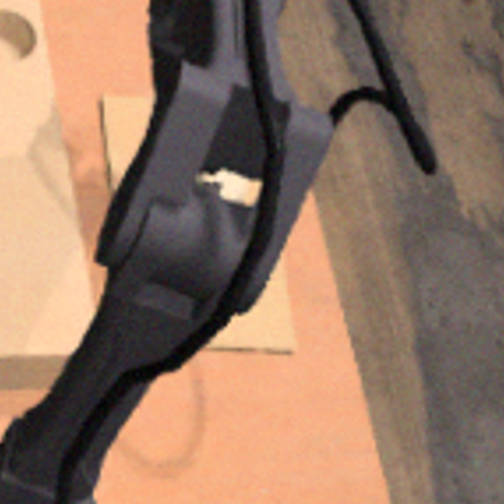

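>>> execute_actions([
  {"rows": [[0.251,0.108,0.206,0.221,-0.102,0.890,-0.386,1,0.3465,-0.4413,0.093,0.1410,0.8225,0.5186,-0.1859,0.8],[0.251,0.108,0.206,0.221,-0.102,0.890,-0.386,1,0.3455,-0.4414,0.091,0.1395,0.8223,0.5190,-0.1870,0.78],[0.251,0.108,0.206,0.221,-0.102,0.890,-0.386,1,0.3445,-0.4415,0.0885,0.1380,0.8221,0.5194,-0.1880,0.76],[0.251,0.108,0.206,0.221,-0.102,0.890,-0.386,1,0.3438,-0.4417,0.086,0.1365,0.8218,0.5198,-0.1891,0.74],[0.251,0.108,0.206,0.221,-0.102,0.890,-0.386,1,0.3432,-0.4419,0.0835,0.1350,0.8216,0.5201,-0.1901,0.72],[0.251,0.108,0.206,0.221,-0.102,0.890,-0.386,1,0.3428,-0.4421,0.081,0.1338,0.8214,0.5204,-0.1910,0.70],[0.251,0.108,0.206,0.221,-0.102,0.890,-0.386,1,0.3425,-0.4424,0.0785,0.1338,0.8214,0.5204,-0.1910,0.68],[0.251,0.108,0.206,0.221,-0.102,0.890,-0.386,1,0.3422,-0.4427,0.076,0.1338,0.8214,0.5204,-0.1910,0.66],[0.251,0.108,0.206,0.221,-0.102,0.890,-0.386,1,0.3420,-0.4430,0.0735,0.1338,0.8214,0.5204,-0.1910,0.64],[0.251,0.108,0.206,0.221,-0.102,0.890,-0.386,1,0.3418,-0.4433,0.071,0.1338,0.8214,0.5204,-0.1910,0.62],[0.251,0.108,0.206,0.221,-0.102,0.890,-0.386,1,0.3416,-0.4435,0.069,0.1338,0.8214,0.5204,-0.1910,0.60],[0.251,0.108,0.206,0.221,-0.102,0.890,-0.386,1,0.3415,-0.4436,0.067,0.1338,0.8214,0.5204,-0.1910,0.60]], "steps": 15},
])

>>> execute_actions([
  {"rows": [[0.251,0.108,0.206,0.221,-0.102,0.890,-0.386,1,0.3415,-0.4436,0.067,0.1338,0.8214,0.5204,-0.1910,0.60]], "steps": 10},
])

Scene clock: 77.83 s of 4800.00 s.
left_arm: end_effector_position=(+0.2500, +0.1086, +0.1986) grip_measured=+1.000 end_effector_quat_wxyz=(+0.211, -0.108, +0.894, -0.380) | right_arm: end_effector_position=(+0.3446, -0.4377, +0.0809) grip_measured=+0.632 end_effector_quat_wxyz=(+0.131, +0.823, +0.522, -0.182)
Joint positions: left_arm=[-0.211  1.013  0.831 -0.564  0.412 -0.83   0.094] | right_arm=[-0.547  1.903  1.435 -1.097  0.452  1.616  0.077]
Joint velocities: left_arm=[-0.002 -0.012  0.007  0.051 -0.051  0.066  0.   ] | right_arm=[-0.002 -0.002 -0.227  0.212  0.022 -0.037 -0.021]
Motor temperatures (°C, as the motors report them): left_arm=[29 30 34 37 31 32] | right_arm=[30 36 35 32 30 29]
Steps of this call (steps 1 to 43: nothing new was sent; steps 44 to 53: the first 10 steps of this action). Readings (end_effector_position):
44: left_arm (+0.2500, +0.1086, +0.1986) | right_arm (+0.3516, -0.4398, +0.0937)
45: left_arm (+0.2500, +0.1086, +0.1986) | right_arm (+0.3516, -0.4400, +0.0938)
47: left_arm (+0.2500, +0.1086, +0.1986) | right_arm (+0.3508, -0.4400, +0.0922)
51: left_arm (+0.2500, +0.1086, +0.1986) | right_arm (+0.3462, -0.4383, +0.0848)
53: the state above

Scene clock: 78.17 s of 4800.00 s.
left_arm: end_effector_position=(+0.2500, +0.1086, +0.1986) grip_measured=+1.000 end_effector_quat_wxyz=(+0.211, -0.108, +0.894, -0.380) | right_arm: end_effector_position=(+0.3455, -0.4393, +0.0708) grip_measured=+0.602 end_effector_quat_wxyz=(+0.133, +0.823, +0.521, -0.181)
Joint positions: left_arm=[-0.211  1.013  0.831 -0.564  0.412 -0.83   0.094] | right_arm=[-0.55   1.914  1.41  -1.055  0.452  1.613  0.075]
Joint velocities: left_arm=[-0.007  0.007  0.012  0.051 -0.051  0.066  0.   ] | right_arm=[-0.002 -0.007 -0.002  0.125  0.007 -0.066 -0.   ]
Motor temperatures (°C, as the motors report them): left_arm=[29 30 34 37 31 32] | right_arm=[30 36 35 32 30 29]
Off your previous action's commanded pose (left_arm): 0.008 m, 2 deg at its last step (step 5 of this call).
Off your previous action's commanded pose (right_arm): 0.009 m, 1 deg at its last step (step 5 of this call).
Steps of this call (steps 1 to 5: the last 5 steps of your previous action; steps 6 to 10: the first 5 steps of this action). Readings (end_effector_position):
6: left_arm (+0.2500, +0.1086, +0.1986) | right_arm (+0.3441, -0.4381, +0.0720)
7: left_arm (+0.2500, +0.1086, +0.1986) | right_arm (+0.3446, -0.4384, +0.0713)
9: left_arm (+0.2500, +0.1086, +0.1986) | right_arm (+0.3451, -0.4391, +0.0708)
10: the state above

>>> execute_actions([
  {"rows": [[0.251,0.108,0.206,0.221,-0.102,0.890,-0.386,1,0.3409,-0.4447,0.067,0.1338,0.8214,0.5204,-0.1910,0.60],[0.251,0.108,0.206,0.221,-0.102,0.890,-0.386,1,0.3404,-0.4457,0.067,0.1338,0.8214,0.5204,-0.1910,0.60],[0.251,0.108,0.206,0.221,-0.102,0.890,-0.386,1,0.3399,-0.4467,0.067,0.1338,0.8214,0.5204,-0.1910,0.60],[0.251,0.108,0.206,0.221,-0.102,0.890,-0.386,1,0.3395,-0.4476,0.067,0.1338,0.8214,0.5204,-0.1910,0.60]], "steps": 14},
])

Scene clock: 78.93 s of 4800.00 s.
left_arm: end_effector_position=(+0.2500, +0.1086, +0.1986) grip_measured=+1.000 end_effector_quat_wxyz=(+0.211, -0.108, +0.894, -0.380) | right_arm: end_effector_position=(+0.3449, -0.4448, +0.0710) grip_measured=+0.602 end_effector_quat_wxyz=(+0.135, +0.825, +0.519, -0.180)
Joint positions: left_arm=[-0.211  1.013  0.831 -0.564  0.412 -0.83   0.094] | right_arm=[-0.565  1.914  1.41  -1.043  0.453  1.602  0.075]
Joint velocities: left_arm=[ 0.002  0.007 -0.007 -0.037  0.022  0.066  0.   ] | right_arm=[-0.002  0.002  0.007  0.081 -0.037 -0.051  0.   ]
Motor temperatures (°C, as the motors report them): left_arm=[29 30 34 37 31 32] | right_arm=[30 36 35 32 30 29]
Off your previous action's commanded pose (left_arm): 0.008 m, 2 deg at its last step (step 5 of this call).
Off your previous action's commanded pose (right_arm): 0.007 m, 1 deg at its last step (step 5 of this call).
Steps of this call (steps 1 to 5: the last 5 steps of your previous action; steps 6 to 14: nothing new was sent; steps 15 to 23: the first 9 steps of this action). Readings (end_effector_position):
15: left_arm (+0.2500, +0.1086, +0.1986) | right_arm (+0.3469, -0.4400, +0.0709)
16: left_arm (+0.2500, +0.1086, +0.1986) | right_arm (+0.3468, -0.4403, +0.0709)
18: left_arm (+0.2500, +0.1086, +0.1986) | right_arm (+0.3463, -0.4417, +0.0709)
22: left_arm (+0.2500, +0.1086, +0.1986) | right_arm (+0.3450, -0.4446, +0.0710)
23: the state above

>>> execute_actions([
  {"rows": [[0.251,0.108,0.206,0.221,-0.102,0.890,-0.386,1,0.3393,-0.4474,0.066,0.1330,0.8213,0.5206,-0.1916,0.55],[0.251,0.108,0.206,0.221,-0.102,0.890,-0.386,1,0.3391,-0.4472,0.0652,0.1324,0.8212,0.5208,-0.1920,0.50],[0.251,0.108,0.206,0.221,-0.102,0.890,-0.386,1,0.3390,-0.4471,0.0645,0.1324,0.8212,0.5208,-0.1920,0.45],[0.251,0.108,0.206,0.221,-0.102,0.890,-0.386,1,0.3390,-0.4471,0.0645,0.1324,0.8212,0.5208,-0.1920,0.40],[0.251,0.108,0.206,0.221,-0.102,0.890,-0.386,1,0.3390,-0.4471,0.0645,0.1324,0.8212,0.5208,-0.1920,0.36],[0.251,0.108,0.206,0.221,-0.102,0.890,-0.386,1,0.3390,-0.4471,0.0645,0.1324,0.8212,0.5208,-0.1920,0.32]], "steps": 12},
])

Scene clock: 79.63 s of 4800.00 s.
left_arm: end_effector_position=(+0.2500, +0.1086, +0.1986) grip_measured=+1.000 end_effector_quat_wxyz=(+0.211, -0.108, +0.894, -0.380) | right_arm: end_effector_position=(+0.3461, -0.4453, +0.0710) grip_measured=+0.327 end_effector_quat_wxyz=(+0.137, +0.824, +0.520, -0.178)
Joint positions: left_arm=[-0.211  1.013  0.831 -0.564  0.412 -0.83   0.094] | right_arm=[-0.565  1.914  1.41  -1.038  0.453  1.599  0.062]
Joint velocities: left_arm=[-0.007 -0.007  0.017 -0.081  0.066  0.007  0.   ] | right_arm=[-0.017  0.007 -0.007 -0.007 -0.007 -0.022 -0.01 ]
Motor temperatures (°C, as the motors report them): left_arm=[29 30 34 37 31 32] | right_arm=[30 36 34 32 30 29]
Off your previous action's commanded pose (left_arm): 0.008 m, 2 deg at its last step (step 5 of this call).
Off your previous action's commanded pose (right_arm): 0.007 m, 1 deg at its last step (step 5 of this call).
Steps of this call (steps 1 to 5: the last 5 steps of your previous action; steps 6 to 14: nothing new was sent; steps 15 to 21: the first 7 steps of this action). Readings (end_effector_position):
15: left_arm (+0.2500, +0.1086, +0.1986) | right_arm (+0.3453, -0.4450, +0.0710)
16: left_arm (+0.2500, +0.1086, +0.1986) | right_arm (+0.3454, -0.4450, +0.0710)
18: left_arm (+0.2500, +0.1086, +0.1986) | right_arm (+0.3457, -0.4452, +0.0710)
21: the state above

>>> execute_actions([
  {"rows": [[0.251,0.108,0.206,0.221,-0.102,0.890,-0.386,1,0.3384,-0.4468,0.0640,0.1316,0.8211,0.5210,-0.1925,0.34],[0.251,0.108,0.206,0.221,-0.102,0.890,-0.386,1,0.3379,-0.4466,0.0635,0.1308,0.8209,0.5212,-0.1931,0.34],[0.251,0.108,0.206,0.221,-0.102,0.890,-0.386,1,0.3373,-0.4463,0.0630,0.1300,0.8208,0.5214,-0.1936,0.34],[0.251,0.108,0.206,0.221,-0.102,0.890,-0.386,1,0.3368,-0.4461,0.0625,0.1292,0.8207,0.5216,-0.1942,0.34]], "steps": 14},
])

Scene clock: 80.97 s of 4800.00 s.
left_arm: end_effector_position=(+0.2500, +0.1086, +0.1986) grip_measured=+1.000 end_effector_quat_wxyz=(+0.211, -0.108, +0.894, -0.380) | right_arm: end_effector_position=(+0.3426, -0.4439, +0.0668) grip_measured=+0.338 end_effector_quat_wxyz=(+0.133, +0.824, +0.521, -0.182)
Joint positions: left_arm=[-0.211  1.013  0.831 -0.564  0.412 -0.83   0.094] | right_arm=[-0.565  1.914  1.393 -1.032  0.453  1.599  0.063]
Joint velocities: left_arm=[-0.002  0.012  0.002  0.007  0.007 -0.037  0.   ] | right_arm=[-0.022  0.002 -0.007  0.022  0.007 -0.037  0.001]
Motor temperatures (°C, as the motors report them): left_arm=[29 30 34 37 31 32] | right_arm=[30 36 34 32 30 29]
Off your previous action's commanded pose (left_arm): 0.008 m, 2 deg at its last step (step 5 of this call).
Off your previous action's commanded pose (right_arm): 0.010 m, 2 deg at its last step (step 5 of this call).
Steps of this call (steps 1 to 5: the last 5 steps of your previous action; steps 6 to 31: nothing new was sent; steps 32 to 40: the first 9 steps of this action). Readings (end_effector_position):
32: left_arm (+0.2500, +0.1086, +0.1986) | right_arm (+0.3465, -0.4455, +0.0710)
33: left_arm (+0.2500, +0.1086, +0.1986) | right_arm (+0.3463, -0.4455, +0.0707)
35: left_arm (+0.2500, +0.1086, +0.1986) | right_arm (+0.3449, -0.4449, +0.0690)
39: left_arm (+0.2500, +0.1086, +0.1986) | right_arm (+0.3426, -0.4439, +0.0668)
40: the state above


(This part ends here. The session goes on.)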